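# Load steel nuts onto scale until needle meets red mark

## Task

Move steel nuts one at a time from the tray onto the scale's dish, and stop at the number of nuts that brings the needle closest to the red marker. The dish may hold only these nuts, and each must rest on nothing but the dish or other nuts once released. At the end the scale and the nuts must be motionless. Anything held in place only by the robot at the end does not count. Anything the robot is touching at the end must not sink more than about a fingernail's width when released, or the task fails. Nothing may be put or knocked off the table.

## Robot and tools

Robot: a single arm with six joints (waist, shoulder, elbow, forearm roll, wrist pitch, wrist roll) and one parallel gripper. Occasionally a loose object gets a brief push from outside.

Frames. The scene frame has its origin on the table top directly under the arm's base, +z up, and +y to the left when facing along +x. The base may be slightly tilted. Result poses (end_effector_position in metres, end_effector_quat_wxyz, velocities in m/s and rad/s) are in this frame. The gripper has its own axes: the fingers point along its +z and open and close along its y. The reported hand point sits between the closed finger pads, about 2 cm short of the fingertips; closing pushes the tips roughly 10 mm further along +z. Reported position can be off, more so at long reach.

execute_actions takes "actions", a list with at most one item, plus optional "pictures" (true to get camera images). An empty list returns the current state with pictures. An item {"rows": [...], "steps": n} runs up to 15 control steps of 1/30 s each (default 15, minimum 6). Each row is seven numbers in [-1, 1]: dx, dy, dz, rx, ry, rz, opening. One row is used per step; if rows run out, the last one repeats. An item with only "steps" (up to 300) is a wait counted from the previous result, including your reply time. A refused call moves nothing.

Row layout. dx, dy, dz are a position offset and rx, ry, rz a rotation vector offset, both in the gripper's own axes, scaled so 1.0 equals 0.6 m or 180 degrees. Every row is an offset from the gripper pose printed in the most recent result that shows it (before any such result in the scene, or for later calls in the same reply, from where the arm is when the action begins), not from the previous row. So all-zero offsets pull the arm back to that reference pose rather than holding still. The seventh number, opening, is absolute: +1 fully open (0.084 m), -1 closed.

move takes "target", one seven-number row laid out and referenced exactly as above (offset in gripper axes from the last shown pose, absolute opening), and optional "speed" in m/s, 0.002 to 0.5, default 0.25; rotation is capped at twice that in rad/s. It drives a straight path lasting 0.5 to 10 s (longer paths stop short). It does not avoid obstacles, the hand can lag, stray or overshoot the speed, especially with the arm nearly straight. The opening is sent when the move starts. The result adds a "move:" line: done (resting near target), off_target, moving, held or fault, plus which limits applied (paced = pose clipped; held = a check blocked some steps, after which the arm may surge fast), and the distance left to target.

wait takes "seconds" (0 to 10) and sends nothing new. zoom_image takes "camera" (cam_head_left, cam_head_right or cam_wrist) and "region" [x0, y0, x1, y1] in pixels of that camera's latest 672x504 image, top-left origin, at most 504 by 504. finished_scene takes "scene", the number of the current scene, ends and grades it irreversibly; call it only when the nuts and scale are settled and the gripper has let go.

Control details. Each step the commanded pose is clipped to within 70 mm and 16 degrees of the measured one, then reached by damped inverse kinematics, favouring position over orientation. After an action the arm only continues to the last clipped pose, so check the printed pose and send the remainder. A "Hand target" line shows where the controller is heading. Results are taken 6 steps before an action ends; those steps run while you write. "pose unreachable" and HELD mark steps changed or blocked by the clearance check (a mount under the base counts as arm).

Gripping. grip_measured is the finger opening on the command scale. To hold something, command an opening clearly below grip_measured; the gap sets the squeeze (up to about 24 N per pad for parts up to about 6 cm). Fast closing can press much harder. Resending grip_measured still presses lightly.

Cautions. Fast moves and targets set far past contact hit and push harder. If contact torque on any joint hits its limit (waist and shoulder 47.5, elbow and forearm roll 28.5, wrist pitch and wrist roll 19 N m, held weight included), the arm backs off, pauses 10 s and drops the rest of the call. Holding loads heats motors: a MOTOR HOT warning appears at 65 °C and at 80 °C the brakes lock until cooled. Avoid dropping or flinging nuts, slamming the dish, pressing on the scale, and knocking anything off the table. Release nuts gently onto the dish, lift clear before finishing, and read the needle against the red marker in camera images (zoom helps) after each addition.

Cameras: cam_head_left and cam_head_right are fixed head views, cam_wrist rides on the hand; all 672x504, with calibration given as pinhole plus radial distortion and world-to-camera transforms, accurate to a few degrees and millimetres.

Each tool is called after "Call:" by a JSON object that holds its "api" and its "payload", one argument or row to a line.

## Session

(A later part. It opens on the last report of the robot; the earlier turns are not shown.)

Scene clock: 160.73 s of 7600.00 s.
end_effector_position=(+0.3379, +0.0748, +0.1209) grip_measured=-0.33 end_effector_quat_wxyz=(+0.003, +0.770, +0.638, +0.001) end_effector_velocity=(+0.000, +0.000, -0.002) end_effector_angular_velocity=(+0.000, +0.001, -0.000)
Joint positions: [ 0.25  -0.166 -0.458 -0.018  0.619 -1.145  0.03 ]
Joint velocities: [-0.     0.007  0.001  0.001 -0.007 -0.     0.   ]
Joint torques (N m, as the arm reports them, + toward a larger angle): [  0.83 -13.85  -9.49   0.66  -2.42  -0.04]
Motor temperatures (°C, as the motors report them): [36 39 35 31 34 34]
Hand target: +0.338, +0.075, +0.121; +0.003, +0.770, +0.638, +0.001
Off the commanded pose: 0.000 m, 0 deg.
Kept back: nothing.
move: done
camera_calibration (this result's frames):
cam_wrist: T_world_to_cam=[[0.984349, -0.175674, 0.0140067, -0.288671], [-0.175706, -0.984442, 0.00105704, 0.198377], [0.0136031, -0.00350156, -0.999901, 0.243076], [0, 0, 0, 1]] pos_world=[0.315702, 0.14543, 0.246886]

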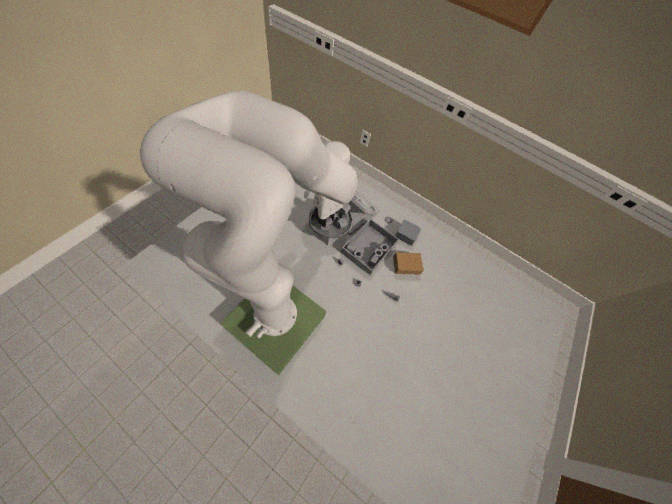

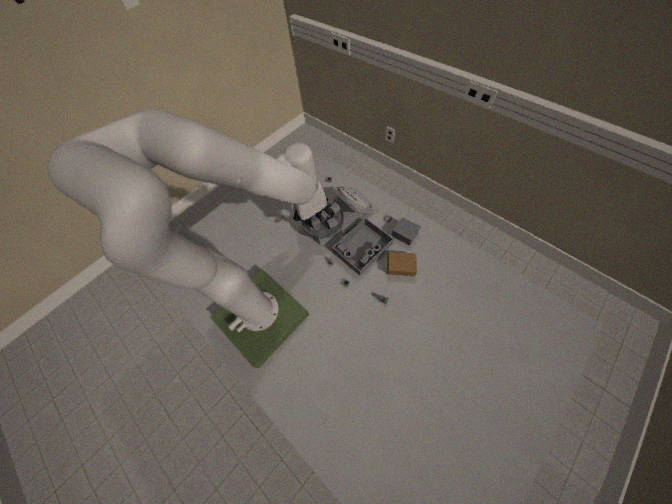

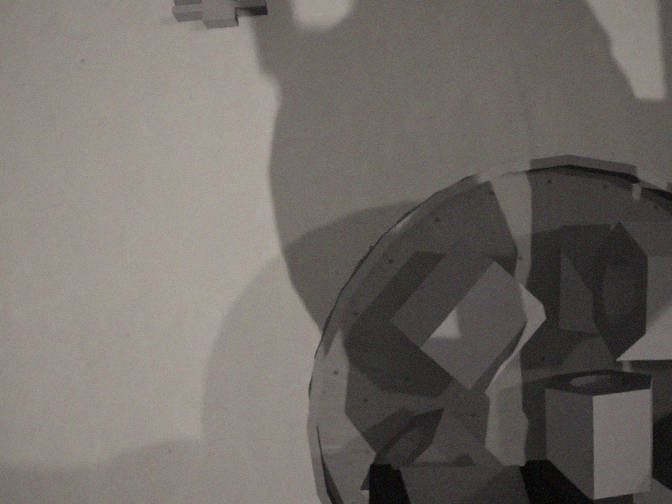

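Contact indicated by torque change. Release.

Call:
{"api": "execute_actions", "payload": {
  "actions": [
    {"rows": [[0,0,0,0,0,0,-0.55],[0,0,0,0,0,0,-0.42],[0,0,0,0,0,0,-0.33],[0,0,0,0,0,0,-0.25],[0,0,0,0,0,0,-0.15],[0,0,0,0,0,0,-0.1]], "steps": 12}
  ]
}}

Call:
{"api": "move", "payload": {
  "target": [0, 0, -0.045, 0, 0, 0, -0.1],
  "speed": 0.1
}}

Scene clock: 161.23 s of 7600.00 s.
end_effector_position=(+0.3379, +0.0748, +0.1209) grip_measured=-0.21 end_effector_quat_wxyz=(+0.003, +0.770, +0.638, +0.001) end_effector_velocity=(+0.002, +0.000, +0.001) end_effector_angular_velocity=(+0.000, -0.005, +0.001)
Joint positions: [ 0.25  -0.165 -0.458 -0.018  0.618 -1.145  0.035]
Joint velocities: [-0.     0.001 -0.004 -0.001 -0.002 -0.     0.096]
Joint torques (N m, as the arm reports them, + toward a larger angle): [  0.88 -14.06  -9.61   0.49  -1.9    0.05]
Motor temperatures (°C, as the motors report them): [36 39 35 31 34 34]
Steps of this call (steps 1 to 9: nothing new was sent; steps 10 to 15: the first 6 steps of this action). Readings (end_effector_position):
10: (+0.3379, +0.0748, +0.1207)
11: (+0.3379, +0.0748, +0.1207)
13: (+0.3379, +0.0748, +0.1208)
15: the state above

Scene clock: 162.40 s of 7600.00 s.
end_effector_position=(+0.3377, +0.0748, +0.1476) grip_measured=-0.11 end_effector_quat_wxyz=(+0.003, +0.770, +0.637, +0.001) end_effector_velocity=(+0.000, +0.000, +0.002) end_effector_angular_velocity=(+0.000, -0.000, +0.001)
Joint positions: [ 0.251 -0.241 -0.481 -0.016  0.718 -1.146  0.039]
Joint velocities: [ 0.    -0.004 -0.002  0.     0.005 -0.    -0.   ]
Joint torques (N m, as the arm reports them, + toward a larger angle): [  0.82 -13.46  -9.99   0.57  -1.99  -0.07]
Motor temperatures (°C, as the motors report them): [36 39 35 31 34 34]
Hand target: +0.338, +0.075, +0.148; +0.003, +0.770, +0.637, +0.001
Off your previous action's commanded pose: 0.000 m, 0 deg at its last step (step 6 of this call).
Off the commanded pose: 0.000 m, 0 deg.
Kept back: nothing.
move: done
camera_calibration (this result's frames):
cam_wrist: T_world_to_cam=[[0.984328, -0.17581, 0.0137352, -0.28876], [-0.175845, -0.984417, 0.00136088, 0.198283], [0.0132819, -0.00375482, -0.999905, 0.269849], [0, 0, 0, 1]] pos_world=[0.315518, 0.14544, 0.27352]

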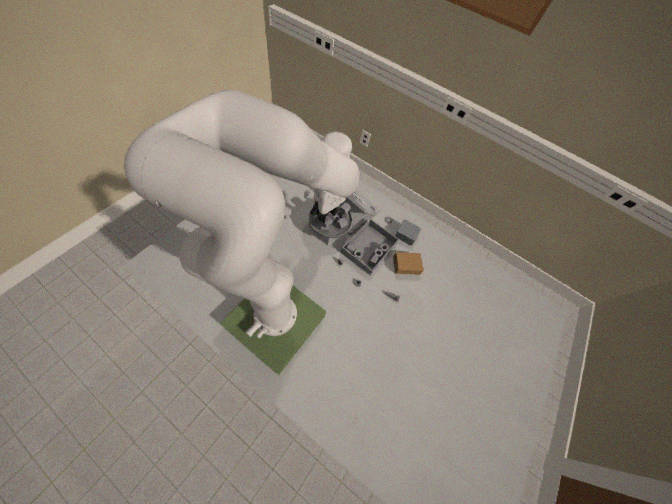

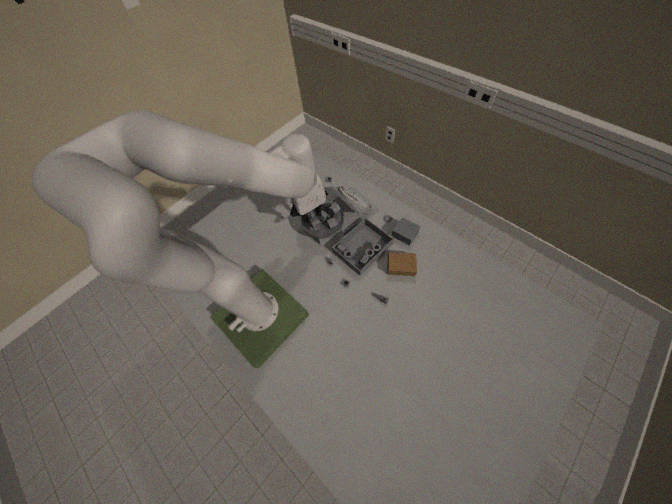

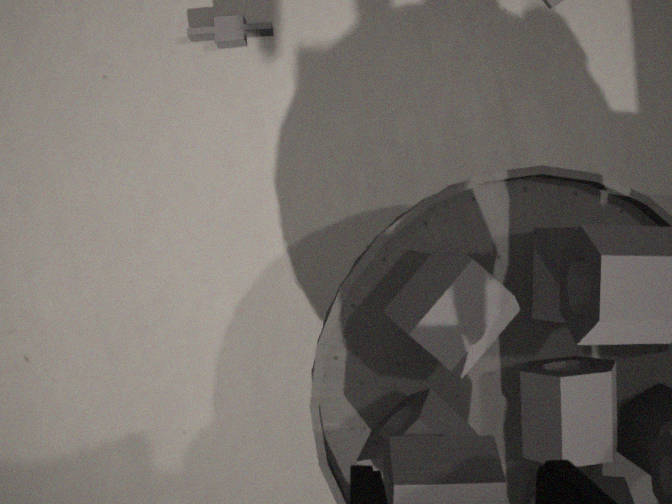

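Call:
{"api": "move", "payload": {
  "target": [-0.315, 0.161, 0.06, 0, 0, 0.468, -0.15],
  "speed": 0.35
}}

Scene clock: 165.43 s of 7600.00 s.
end_effector_position=(+0.3965, -0.1284, +0.1123) grip_measured=-0.16 end_effector_quat_wxyz=(+0.001, +0.999, -0.043, +0.002) end_effector_velocity=(+0.000, -0.002, -0.001) end_effector_angular_velocity=(-0.001, +0.001, -0.012)
Joint positions: [-0.284  0.072 -0.703 -0.008  0.623 -0.218  0.037]
Joint velocities: [-0.003  0.005 -0.004 -0.002 -0.     0.011 -0.   ]
Joint torques (N m, as the arm reports them, + toward a larger angle): [  1.18 -19.31  -9.39   0.55  -2.2   -0.22]
Motor temperatures (°C, as the motors report them): [36 39 35 31 34 34]
Hand target: +0.397, -0.129, +0.112; +0.001, +0.999, -0.044, +0.002
Off the commanded pose: 0.001 m, 0 deg.
Kept back: nothing.
move: done
camera_calibration (this result's frames):
cam_wrist: T_world_to_cam=[[-0.0748775, -0.99715, 0.00925132, -0.0668983], [-0.997179, 0.0748241, -0.00598678, 0.47116], [0.0052775, -0.0096735, -0.999939, 0.235462], [0, 0, 0, 1]] pos_world=[0.463579, -0.099684, 0.238887]

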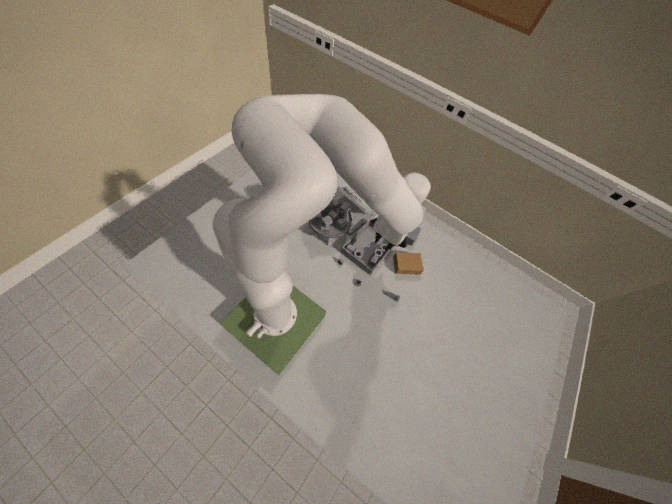

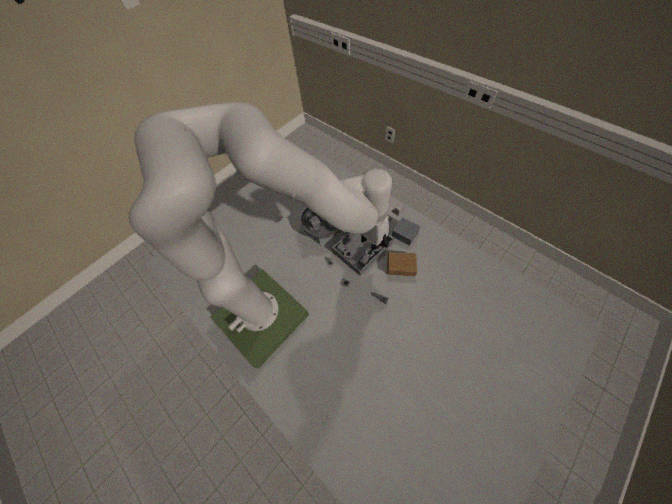

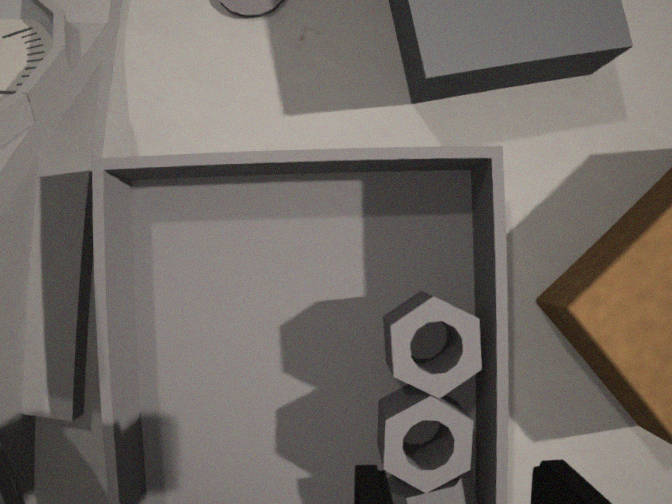

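Call:
{"api": "move", "payload": {
  "target": [0.003, -0.0015, 0.09, 0, 0, 0, -0.15],
  "speed": 0.15
}}

Call:
{"api": "zoom_image", "payload": {
  "camera": "cam_wrist",
  "region": [420, 384, 620, 504]
}}

Scene clock: 167.93 s of 7600.00 s.
end_effector_position=(+0.3989, -0.1277, +0.0588) grip_measured=-0.16 end_effector_quat_wxyz=(+0.001, +0.999, -0.043, +0.003) end_effector_velocity=(-0.001, -0.000, -0.003) end_effector_angular_velocity=(+0.001, +0.002, -0.002)
Joint positions: [-0.282  0.226 -0.698 -0.01   0.463 -0.214  0.037]
Joint velocities: [-0.001  0.007 -0.     0.    -0.004  0.001 -0.   ]
Joint torques (N m, as the arm reports them, + toward a larger angle): [  1.3  -20.63  -8.47   0.44  -2.11  -0.2 ]
Motor temperatures (°C, as the motors report them): [36 39 35 31 34 34]
Hand target: +0.399, -0.128, +0.058; +0.000, +0.999, -0.043, +0.002
Off the commanded pose: 0.001 m, 0 deg.
Kept back: nothing.
move: done
camera_calibration (this result's frames):
cam_wrist: T_world_to_cam=[[-0.0747123, -0.997163, 0.00914166, -0.0655661], [-0.997187, 0.074652, -0.00676681, 0.473204], [0.00606517, -0.0096215, -0.999935, 0.181676], [0, 0, 0, 1]] pos_world=[0.465873, -0.0989578, 0.185465]

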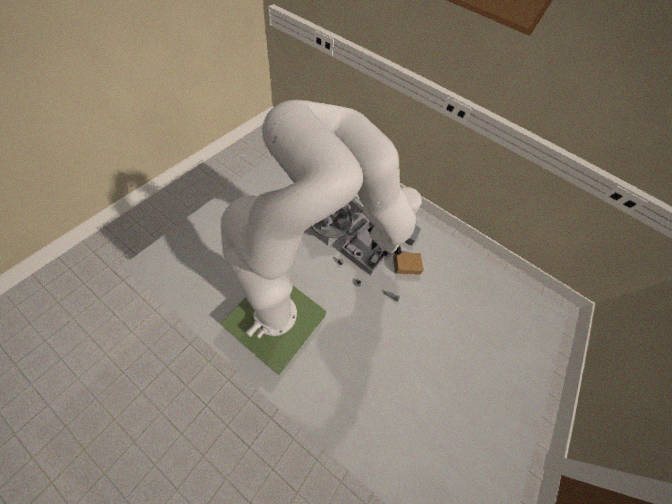

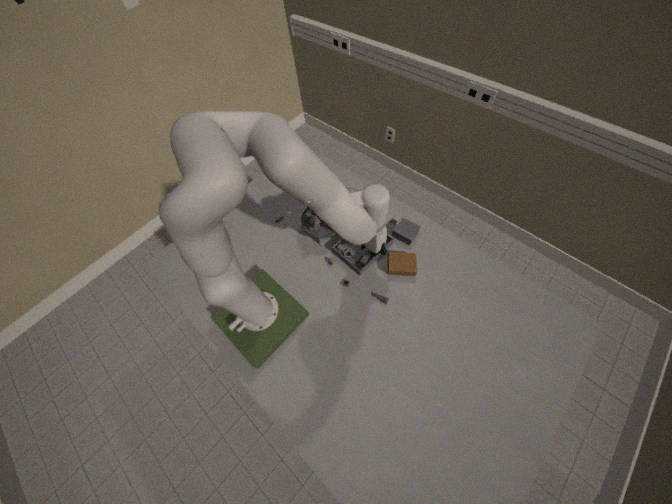

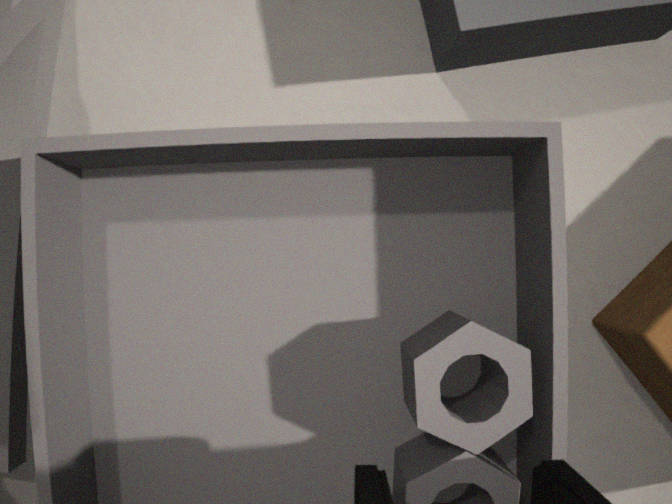

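Region (420, 384, 620, 504) of cam_wrist's 672x504 image, scaled by 2.520, with more detail than that image has; it fills the top 302 rows of this view, and the rest is white.

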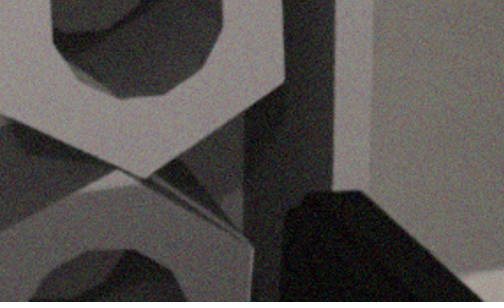

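Call:
{"api": "move", "payload": {
  "target": [0.075, -0.0408, -0.01, 0, 0, -0.5, 0.0],
  "speed": 0.4
}}

Call:
{"api": "move", "payload": {
  "target": [0, 0, 0.05, 0, 0, 0, 0.0],
  "speed": 0.08
}}

Call:
{"api": "move", "payload": {
  "target": [-0.048, 0, 0, 0, 0, 0, 0.0],
  "speed": 0.025
}}

Scene clock: 171.20 s of 7600.00 s.
end_effector_position=(+0.4458, -0.1075, +0.0651) grip_measured=-0.01 end_effector_quat_wxyz=(+0.003, +0.737, +0.676, +0.001) end_effector_velocity=(+0.000, +0.000, -0.000) end_effector_angular_velocity=(+0.005, -0.000, +0.010)
Joint positions: [-0.208  0.307 -0.85  -0.012  0.534 -1.708  0.044]
Joint velocities: [-0.     0.002 -0.002  0.011  0.001 -0.019 -0.   ]
Joint torques (N m, as the arm reports them, + toward a larger angle): [  0.91 -22.49  -9.11   0.78  -1.88  -0.32]
Motor temperatures (°C, as the motors report them): [36 39 35 31 34 34]
Hand target: +0.446, -0.107, +0.065; +0.002, +0.737, +0.676, +0.001
Off the commanded pose: 0.000 m, 0 deg.
Kept back: nothing.
move: done
camera_calibration (this result's frames):
cam_wrist: T_world_to_cam=[[0.99704, -0.0756681, 0.0135882, -0.421027], [-0.0756827, -0.997132, 0.000559386, -0.00797652], [0.0135069, -0.00158612, -0.999908, 0.185402], [0, 0, 0, 1]] pos_world=[0.416673, -0.0395179, 0.191111]

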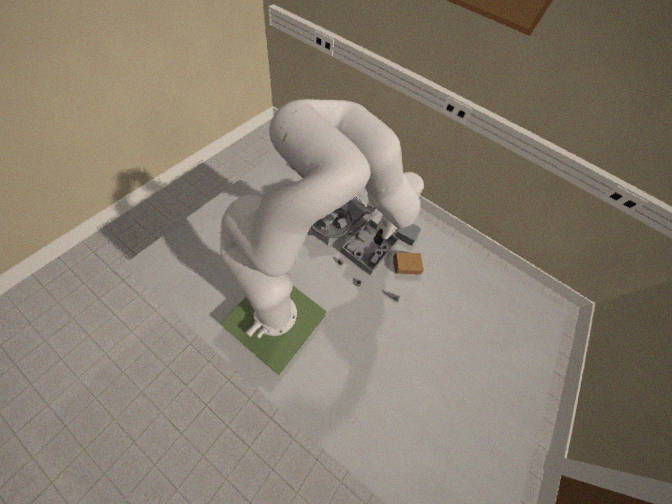

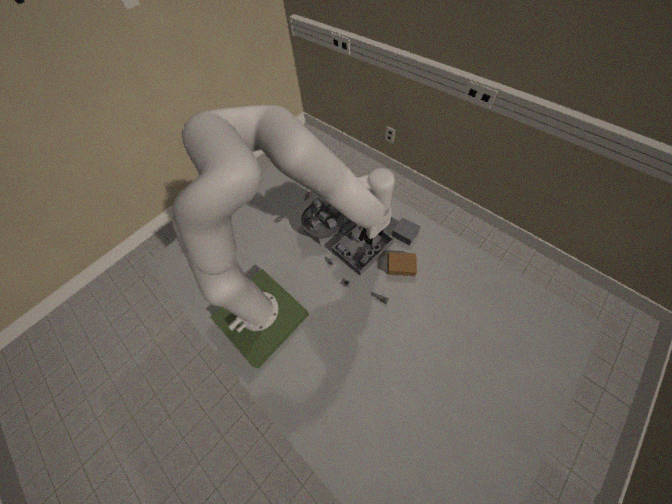

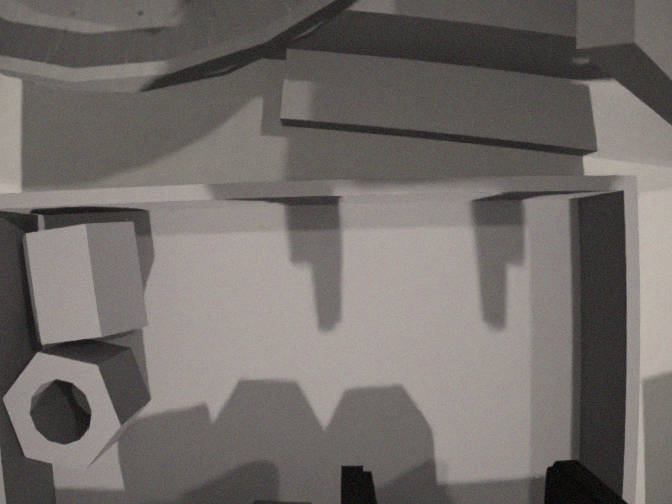

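Scene clock: 172.03 s of 7600.00 s.
end_effector_position=(+0.4461, -0.1075, +0.0355) grip_measured=-0.01 end_effector_quat_wxyz=(+0.003, +0.737, +0.676, +0.001) end_effector_velocity=(+0.000, -0.000, -0.002) end_effector_angular_velocity=(-0.001, -0.000, +0.002)
Joint positions: [-0.209  0.388 -0.855 -0.013  0.458 -1.707  0.044]
Joint velocities: [ 0.     0.005 -0.001 -0.002 -0.004 -0.    -0.   ]
Joint torques (N m, as the arm reports them, + toward a larger angle): [  0.26 -23.14  -8.53   0.42  -2.02  -0.08]
Motor temperatures (°C, as the motors report them): [36 39 35 31 34 34]
Hand target: +0.446, -0.107, +0.035; +0.003, +0.737, +0.676, +0.001
Off the commanded pose: 0.000 m, 0 deg.
Kept back: nothing.
move: done
camera_calibration (this result's frames):
cam_wrist: T_world_to_cam=[[0.997044, -0.0755489, 0.0139714, -0.420945], [-0.0755627, -0.997141, 0.000462519, -0.00798074], [0.0138965, -0.00151687, -0.999902, 0.155617], [0, 0, 0, 1]] pos_world=[0.416936, -0.0395239, 0.161486]

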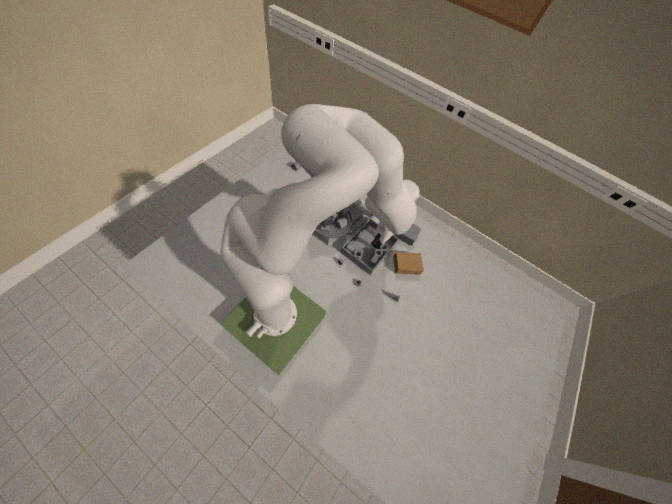

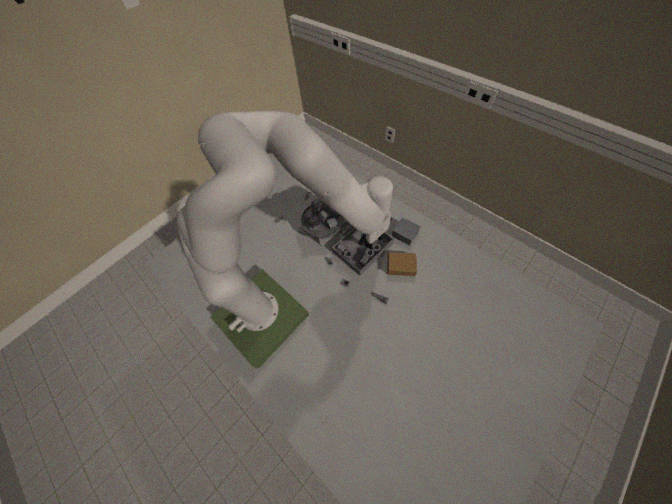

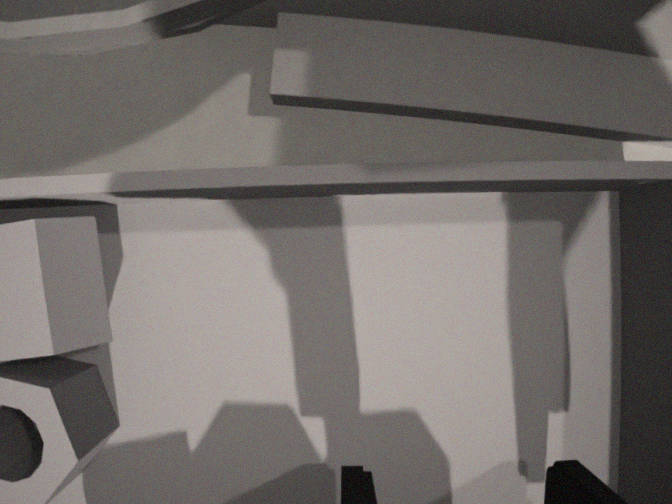

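Scene clock: 173.47 s of 7600.00 s.
end_effector_position=(+0.4435, -0.1359, +0.0355) grip_measured=-0.01 end_effector_quat_wxyz=(+0.003, +0.737, +0.676, +0.001) end_effector_velocity=(+0.001, -0.002, +0.001) end_effector_angular_velocity=(-0.001, -0.004, +0.001)
Joint positions: [-0.27   0.399 -0.875 -0.011  0.466 -1.77   0.044]
Joint velocities: [-0.004 -0.002 -0.002  0.    -0.    -0.005  0.   ]
Joint torques (N m, as the arm reports them, + toward a larger angle): [  0.4  -23.63  -8.72   0.13  -2.14   0.03]
Motor temperatures (°C, as the motors report them): [36 39 35 31 34 34]
Hand target: +0.444, -0.136, +0.036; +0.003, +0.737, +0.676, +0.001
Off the commanded pose: 0.000 m, 0 deg.
Kept back: nothing.
move: done
camera_calibration (this result's frames):
cam_wrist: T_world_to_cam=[[0.997046, -0.0755386, 0.0139211, -0.420501], [-0.0755498, -0.997142, 0.000280169, -0.0365148], [0.0138601, -0.00133108, -0.999903, 0.155669], [0, 0, 0, 1]] pos_world=[0.414343, -0.0679673, 0.161518]

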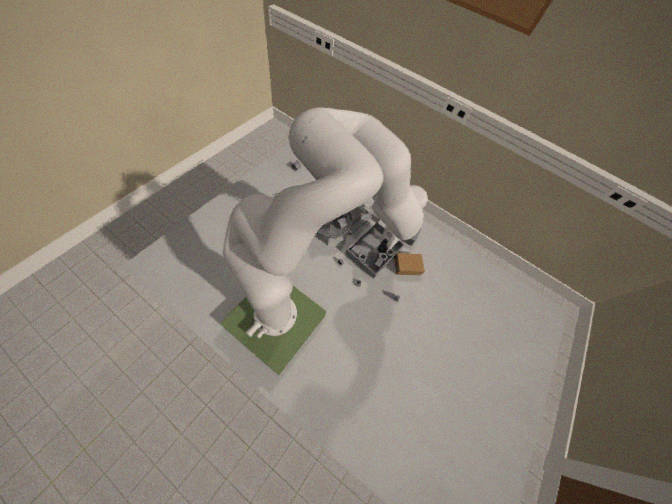

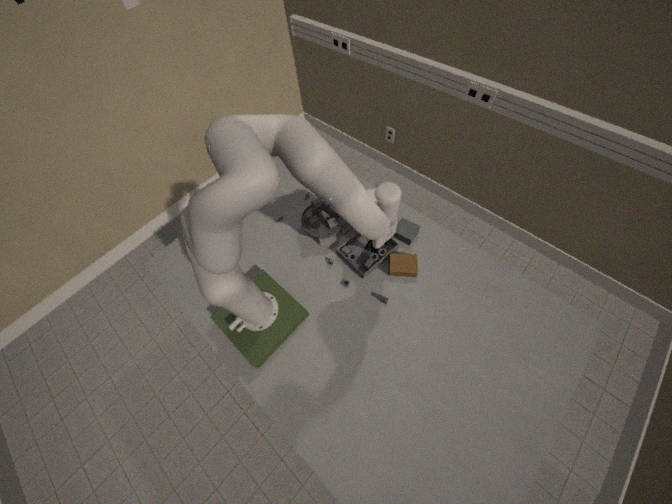

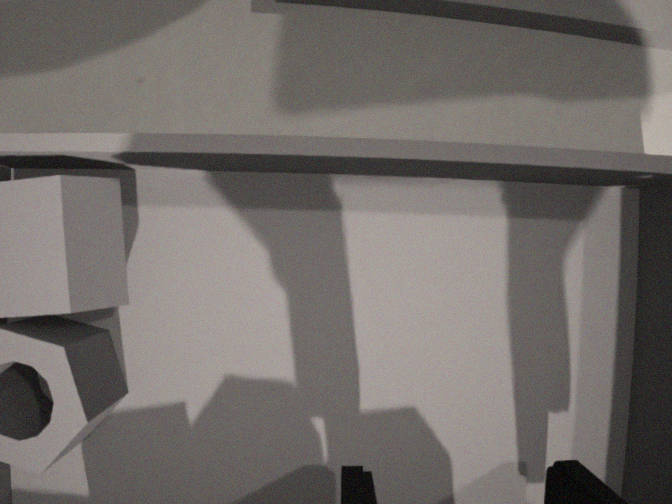

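Call:
{"api": "move", "payload": {
  "target": [0.005, 0, -0.06, 0, 0, 0, 0.0],
  "speed": 0.1
}}

Call:
{"api": "move", "payload": {
  "target": [-0.09, -0.03, -0.08, 0, 0, 0, 0.0],
  "speed": 0.2
}}

Scene clock: 174.53 s of 7600.00 s.
end_effector_position=(+0.4433, -0.1329, +0.0710) grip_measured=-0.01 end_effector_quat_wxyz=(+0.002, +0.737, +0.676, +0.001) end_effector_velocity=(-0.000, -0.000, +0.002) end_effector_angular_velocity=(+0.000, +0.001, -0.001)
Joint positions: [-0.263  0.303 -0.867 -0.01   0.556 -1.765  0.044]
Joint velocities: [-0.001 -0.005  0.     0.     0.006  0.001  0.   ]
Joint torques (N m, as the arm reports them, + toward a larger angle): [  0.77 -22.71  -9.13   0.58  -1.99   0.05]
Motor temperatures (°C, as the motors report them): [36 39 35 31 34 34]
Hand target: +0.444, -0.133, +0.071; +0.003, +0.737, +0.676, +0.001
Off the commanded pose: 0.001 m, 0 deg.
Kept back: nothing.
move: done
camera_calibration (this result's frames):
cam_wrist: T_world_to_cam=[[0.997045, -0.0756609, 0.0132776, -0.420546], [-0.075672, -0.997133, 0.000333733, -0.0334888], [0.0132143, -0.00133749, -0.999912, 0.191447], [0, 0, 0, 1]] pos_world=[0.414239, -0.0649556, 0.197025]

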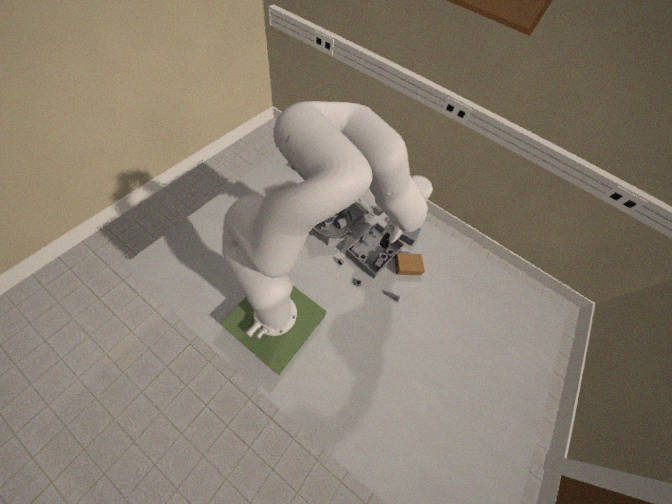

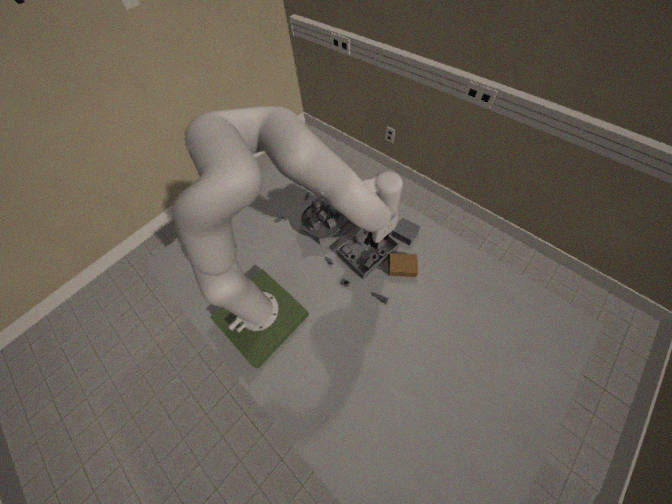

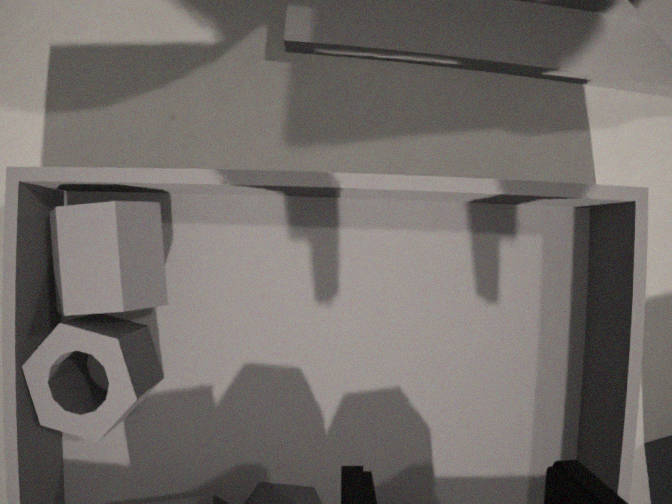

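Scene clock: 175.43 s of 7600.00 s.
end_effector_position=(+0.4202, -0.1846, +0.1184) grip_measured=-0.01 end_effector_quat_wxyz=(+0.002, +0.737, +0.676, +0.001) end_effector_velocity=(+0.000, -0.002, +0.003) end_effector_angular_velocity=(-0.001, -0.003, +0.000)
Joint positions: [-0.385  0.178 -0.867 -0.006  0.681 -1.89   0.044]
Joint velocities: [-0.005 -0.005 -0.003  0.001  0.005 -0.006  0.   ]
Joint torques (N m, as the arm reports them, + toward a larger angle): [  1.06 -21.36  -9.9    0.61  -2.     0.02]
Motor temperatures (°C, as the motors report them): [36 39 35 31 34 34]
Hand target: +0.420, -0.185, +0.119; +0.002, +0.737, +0.676, +0.001
Off the commanded pose: 0.001 m, 0 deg.
Kept back: nothing.
move: done
camera_calibration (this result's frames):
cam_wrist: T_world_to_cam=[[0.997063, -0.0755503, 0.0125277, -0.401867], [-0.0755554, -0.997142, -0.0000723946, -0.086764], [0.0124974, -0.000874355, -0.999922, 0.239493], [0, 0, 0, 1]] pos_world=[0.391138, -0.116668, 0.244502]

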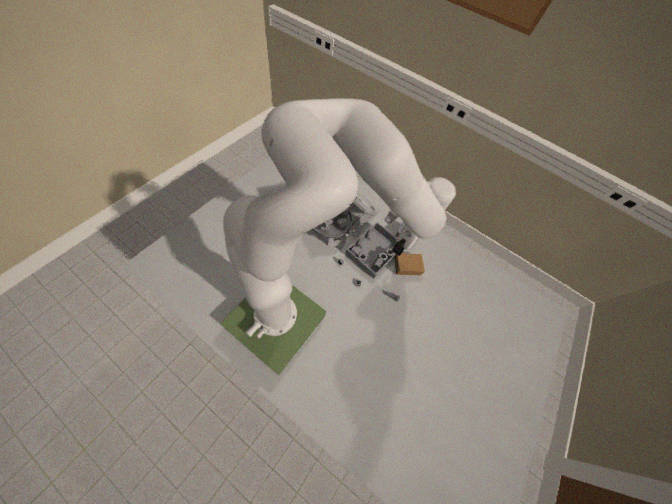

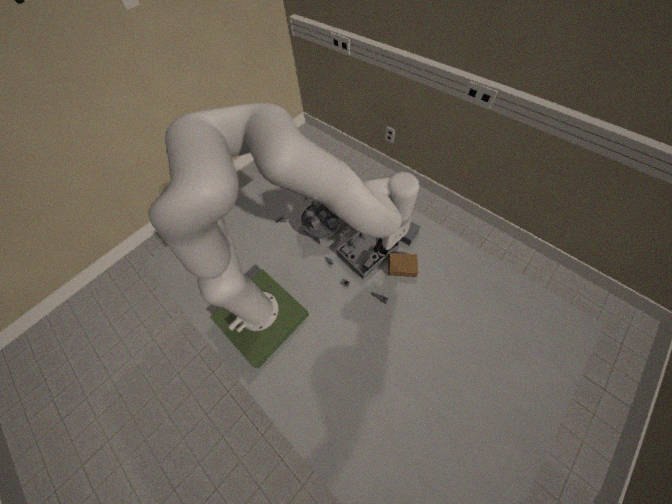

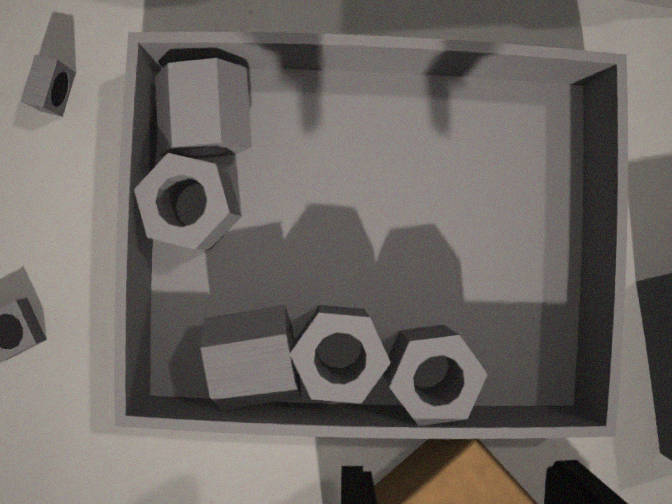

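Call:
{"api": "move", "payload": {
  "target": [0.0637, 0.0245, 0.09, 0, 0, 0.128, -0.2],
  "speed": 0.2
}}

Call:
{"api": "move", "payload": {
  "target": [0, 0, 0.045, 0, 0, 0, -0.2],
  "speed": 0.04
}}

Scene clock: 178.13 s of 7600.00 s.
end_effector_position=(+0.4386, -0.1480, +0.0648) grip_measured=-0.22 end_effector_quat_wxyz=(+0.002, +0.857, +0.515, +0.002) end_effector_velocity=(+0.000, +0.001, -0.001) end_effector_angular_velocity=(-0.003, +0.002, -0.008)
Joint positions: [-0.298  0.319 -0.868 -0.009  0.54  -1.399  0.035]
Joint velocities: [ 0.003  0.003 -0.    -0.006 -0.002  0.016  0.   ]
Joint torques (N m, as the arm reports them, + toward a larger angle): [  0.55 -23.07  -8.96   0.53  -1.98  -0.02]
Motor temperatures (°C, as the motors report them): [36 39 35 31 34 34]
Hand target: +0.439, -0.148, +0.065; +0.002, +0.857, +0.515, +0.001
Off the commanded pose: 0.000 m, 0 deg.
Kept back: nothing.
move: done
camera_calibration (this result's frames):
cam_wrist: T_world_to_cam=[[0.888345, -0.458989, 0.0131402, -0.425972], [-0.459002, -0.888432, -0.00220169, 0.135461], [0.0126847, -0.00407551, -0.999911, 0.185126], [0, 0, 0, 1]] pos_world=[0.438239, -0.0744144, 0.191005]

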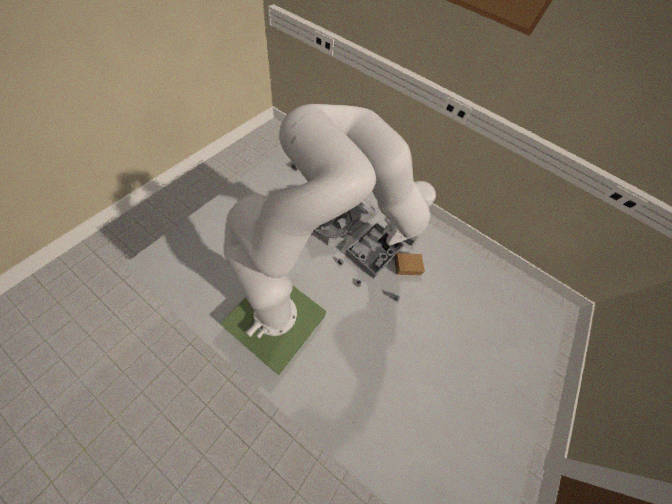

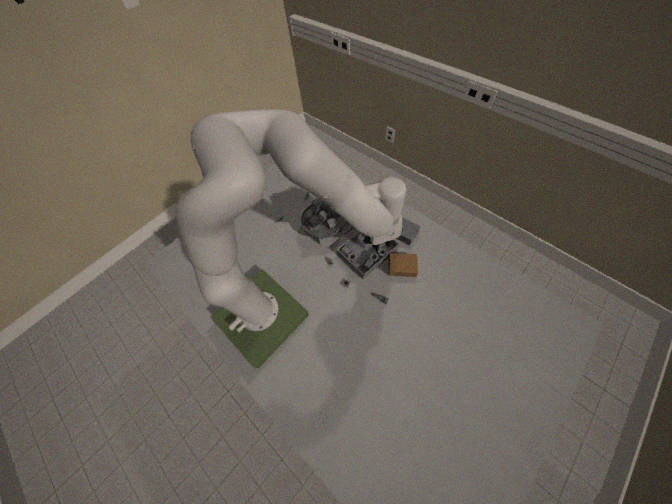

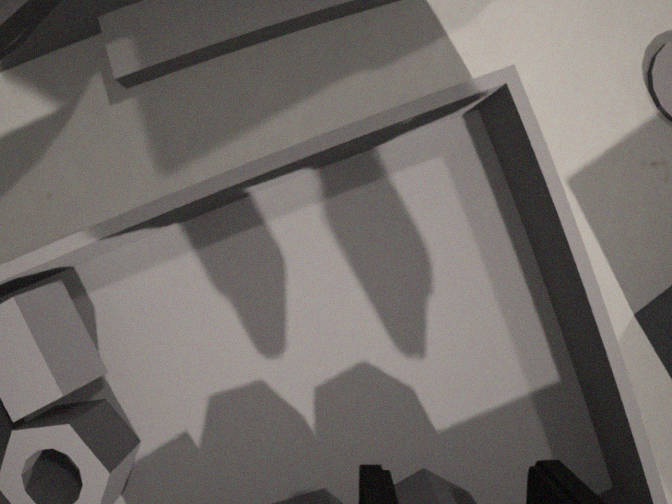

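Scene clock: 179.13 s of 7600.00 s.
end_effector_position=(+0.4388, -0.1480, +0.0381) grip_measured=-0.22 end_effector_quat_wxyz=(+0.002, +0.857, +0.515, +0.002) end_effector_velocity=(+0.001, -0.001, -0.001) end_effector_angular_velocity=(-0.000, -0.002, -0.002)
Joint positions: [-0.298  0.391 -0.872 -0.01   0.473 -1.398  0.035]
Joint velocities: [-0.001  0.005 -0.002  0.    -0.005  0.001  0.   ]
Joint torques (N m, as the arm reports them, + toward a larger angle): [  0.66 -23.22  -8.25   0.74  -1.85   0.07]
Motor temperatures (°C, as the motors report them): [36 39 35 31 34 34]
Hand target: +0.439, -0.148, +0.038; +0.002, +0.857, +0.515, +0.002
Off the commanded pose: 0.000 m, 0 deg.
Kept back: nothing.
move: done
camera_calibration (this result's frames):
cam_wrist: T_world_to_cam=[[0.888375, -0.458931, 0.013154, -0.425769], [-0.458942, -0.888463, -0.0023322, 0.135466], [0.0127571, -0.00396504, -0.999911, 0.158361], [0, 0, 0, 1]] pos_world=[0.438393, -0.0744143, 0.164263]

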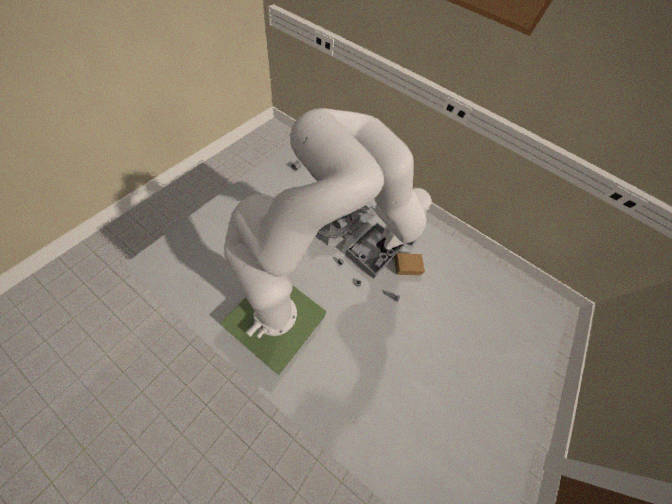

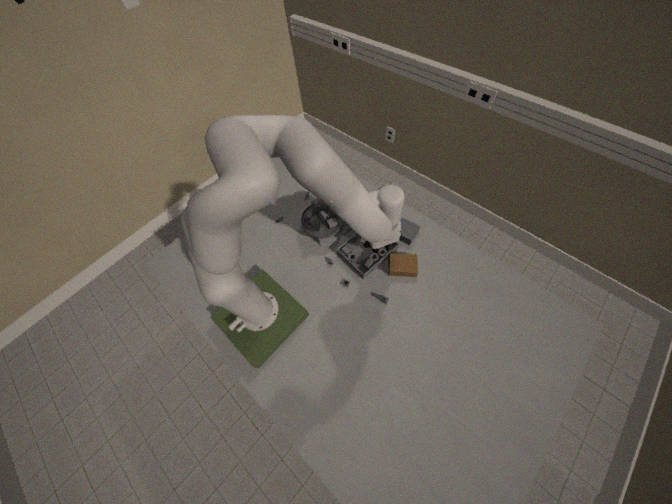

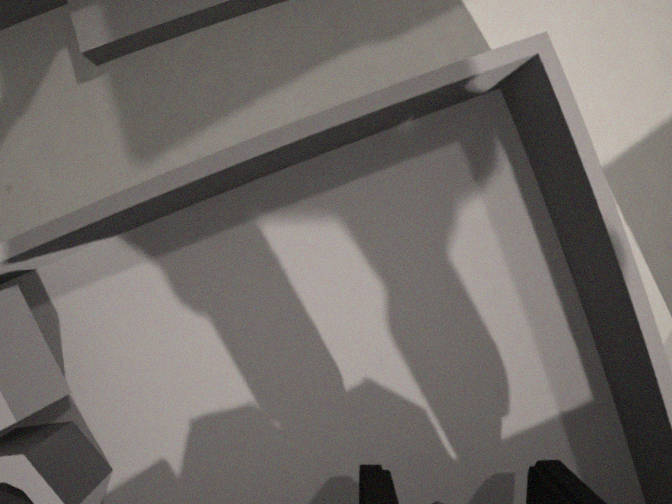

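Call:
{"api": "execute_actions", "payload": {
  "actions": [
    {"rows": [[0,-0.001,0,0,0,0,-0.2],[0,-0.002,0,0,0,0,-0.2],[0,-0.003,0,0,0,0,-0.2],[0,-0.003,0,0,0,0,-0.2],[-0.0015,-0.003,0,0,0,0,-0.2],[-0.003,-0.003,0,0,0,0,-0.2],[-0.0045,-0.003,0,0,0,0,-0.2],[-0.006,-0.003,0,0,0,0,-0.2],[-0.0075,-0.003,0,0,0,0,-0.2],[-0.009,-0.003,0,0,0,0,-0.2],[-0.0105,-0.003,0,0,0,0,-0.2],[-0.012,-0.003,0,0,0,0,-0.2],[-0.0135,-0.003,0,0,0,0,-0.2],[-0.015,-0.003,0,0,0,0,-0.2]], "steps": 15}
  ]
}}

Call:
{"api": "wait", "payload": {
  "seconds": 0.2
}}

Scene clock: 179.70 s of 7600.00 s.
end_effector_position=(+0.4367, -0.1487, +0.0381) grip_measured=-0.22 end_effector_quat_wxyz=(+0.002, +0.857, +0.515, +0.002) end_effector_velocity=(-0.011, -0.018, +0.000) end_effector_angular_velocity=(-0.000, -0.001, -0.003)
Joint positions: [-0.301  0.386 -0.864 -0.01   0.469 -1.401  0.035]
Joint velocities: [-0.045 -0.013  0.021  0.001 -0.01  -0.042  0.   ]
Joint torques (N m, as the arm reports them, + toward a larger angle): [  0.13 -23.03  -8.05   0.69  -1.54  -0.14]
Motor temperatures (°C, as the motors report them): [36 39 35 31 34 34]
Steps of this call (steps 1 to 8: nothing new was sent; steps 9 to 17: the first 9 steps of this action). Readings (end_effector_position):
9: (+0.4388, -0.1480, +0.0379)
10: (+0.4387, -0.1480, +0.0379)
12: (+0.4384, -0.1478, +0.0381)
16: (+0.4371, -0.1482, +0.0382)
17: the state above

Scene clock: 180.10 s of 7600.00 s.
end_effector_position=(+0.4330, -0.1548, +0.0380) grip_measured=-0.22 end_effector_quat_wxyz=(+0.002, +0.857, +0.515, +0.002) end_effector_velocity=(-0.001, -0.002, +0.000) end_effector_angular_velocity=(+0.000, -0.000, +0.000)
Joint positions: [-0.316  0.383 -0.859 -0.009  0.467 -1.417  0.035]
Joint velocities: [-0.005 -0.002  0.002  0.001 -0.    -0.006 -0.   ]
Joint torques (N m, as the arm reports them, + toward a larger angle): [  0.54 -22.96  -8.17   0.54  -1.54  -0.02]
Motor temperatures (°C, as the motors report them): [36 39 35 31 34 34]
Hand target: +0.433, -0.155, +0.038; +0.002, +0.857, +0.515, +0.002
Off the commanded pose: 0.000 m, 0 deg.
Kept back: nothing.
Steps of this call (steps 1 to 6: the last 6 steps of your previous action; steps 7 to 12: nothing new was sent). Readings (end_effector_position):
1: (+0.4363, -0.1494, +0.0381)
2: (+0.4358, -0.1500, +0.0381)
4: (+0.4350, -0.1515, +0.0381)
8: (+0.4334, -0.1541, +0.0380)
12: the state above
camera_calibration (this result's frames):
cam_wrist: T_world_to_cam=[[0.888332, -0.459019, 0.0129482, -0.423747], [-0.45903, -0.888418, -0.00229306, 0.126814], [0.0125559, -0.0039066, -0.999914, 0.158427], [0, 0, 0, 1]] pos_world=[0.43265, -0.0812251, 0.16419]

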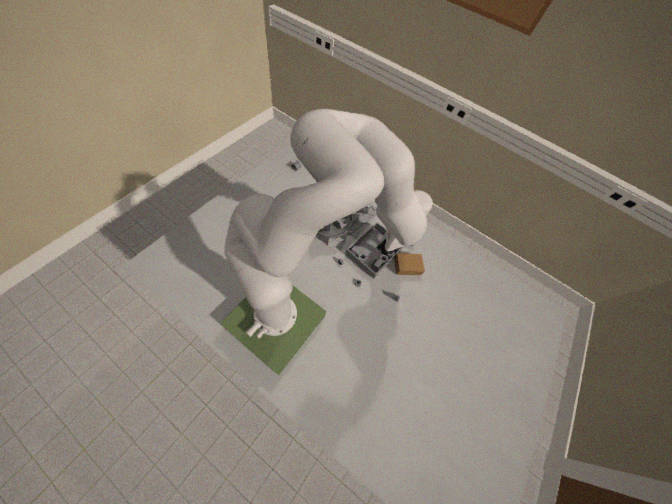

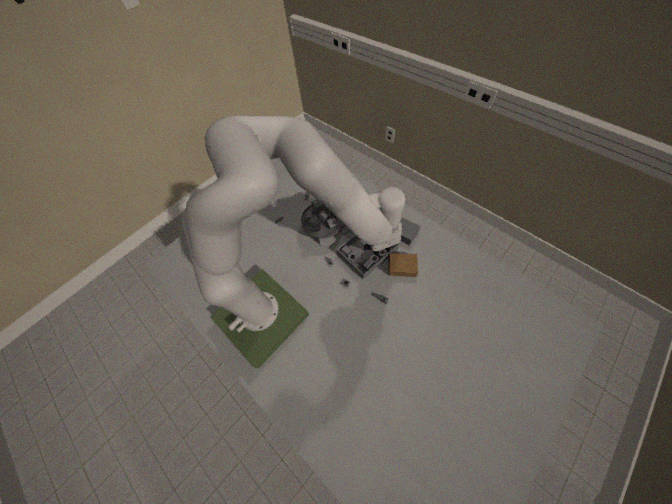

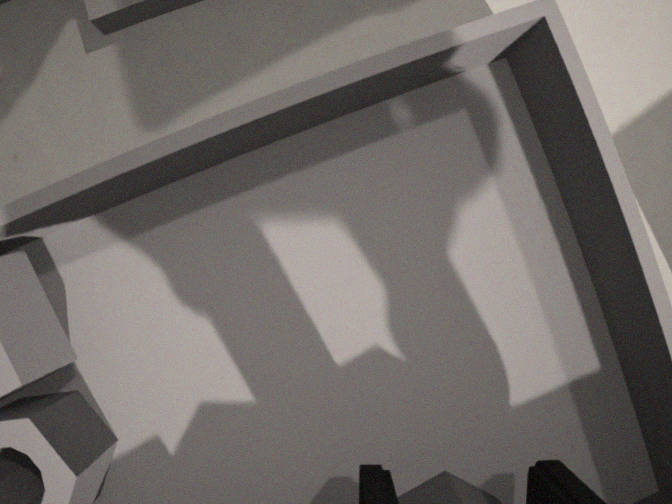

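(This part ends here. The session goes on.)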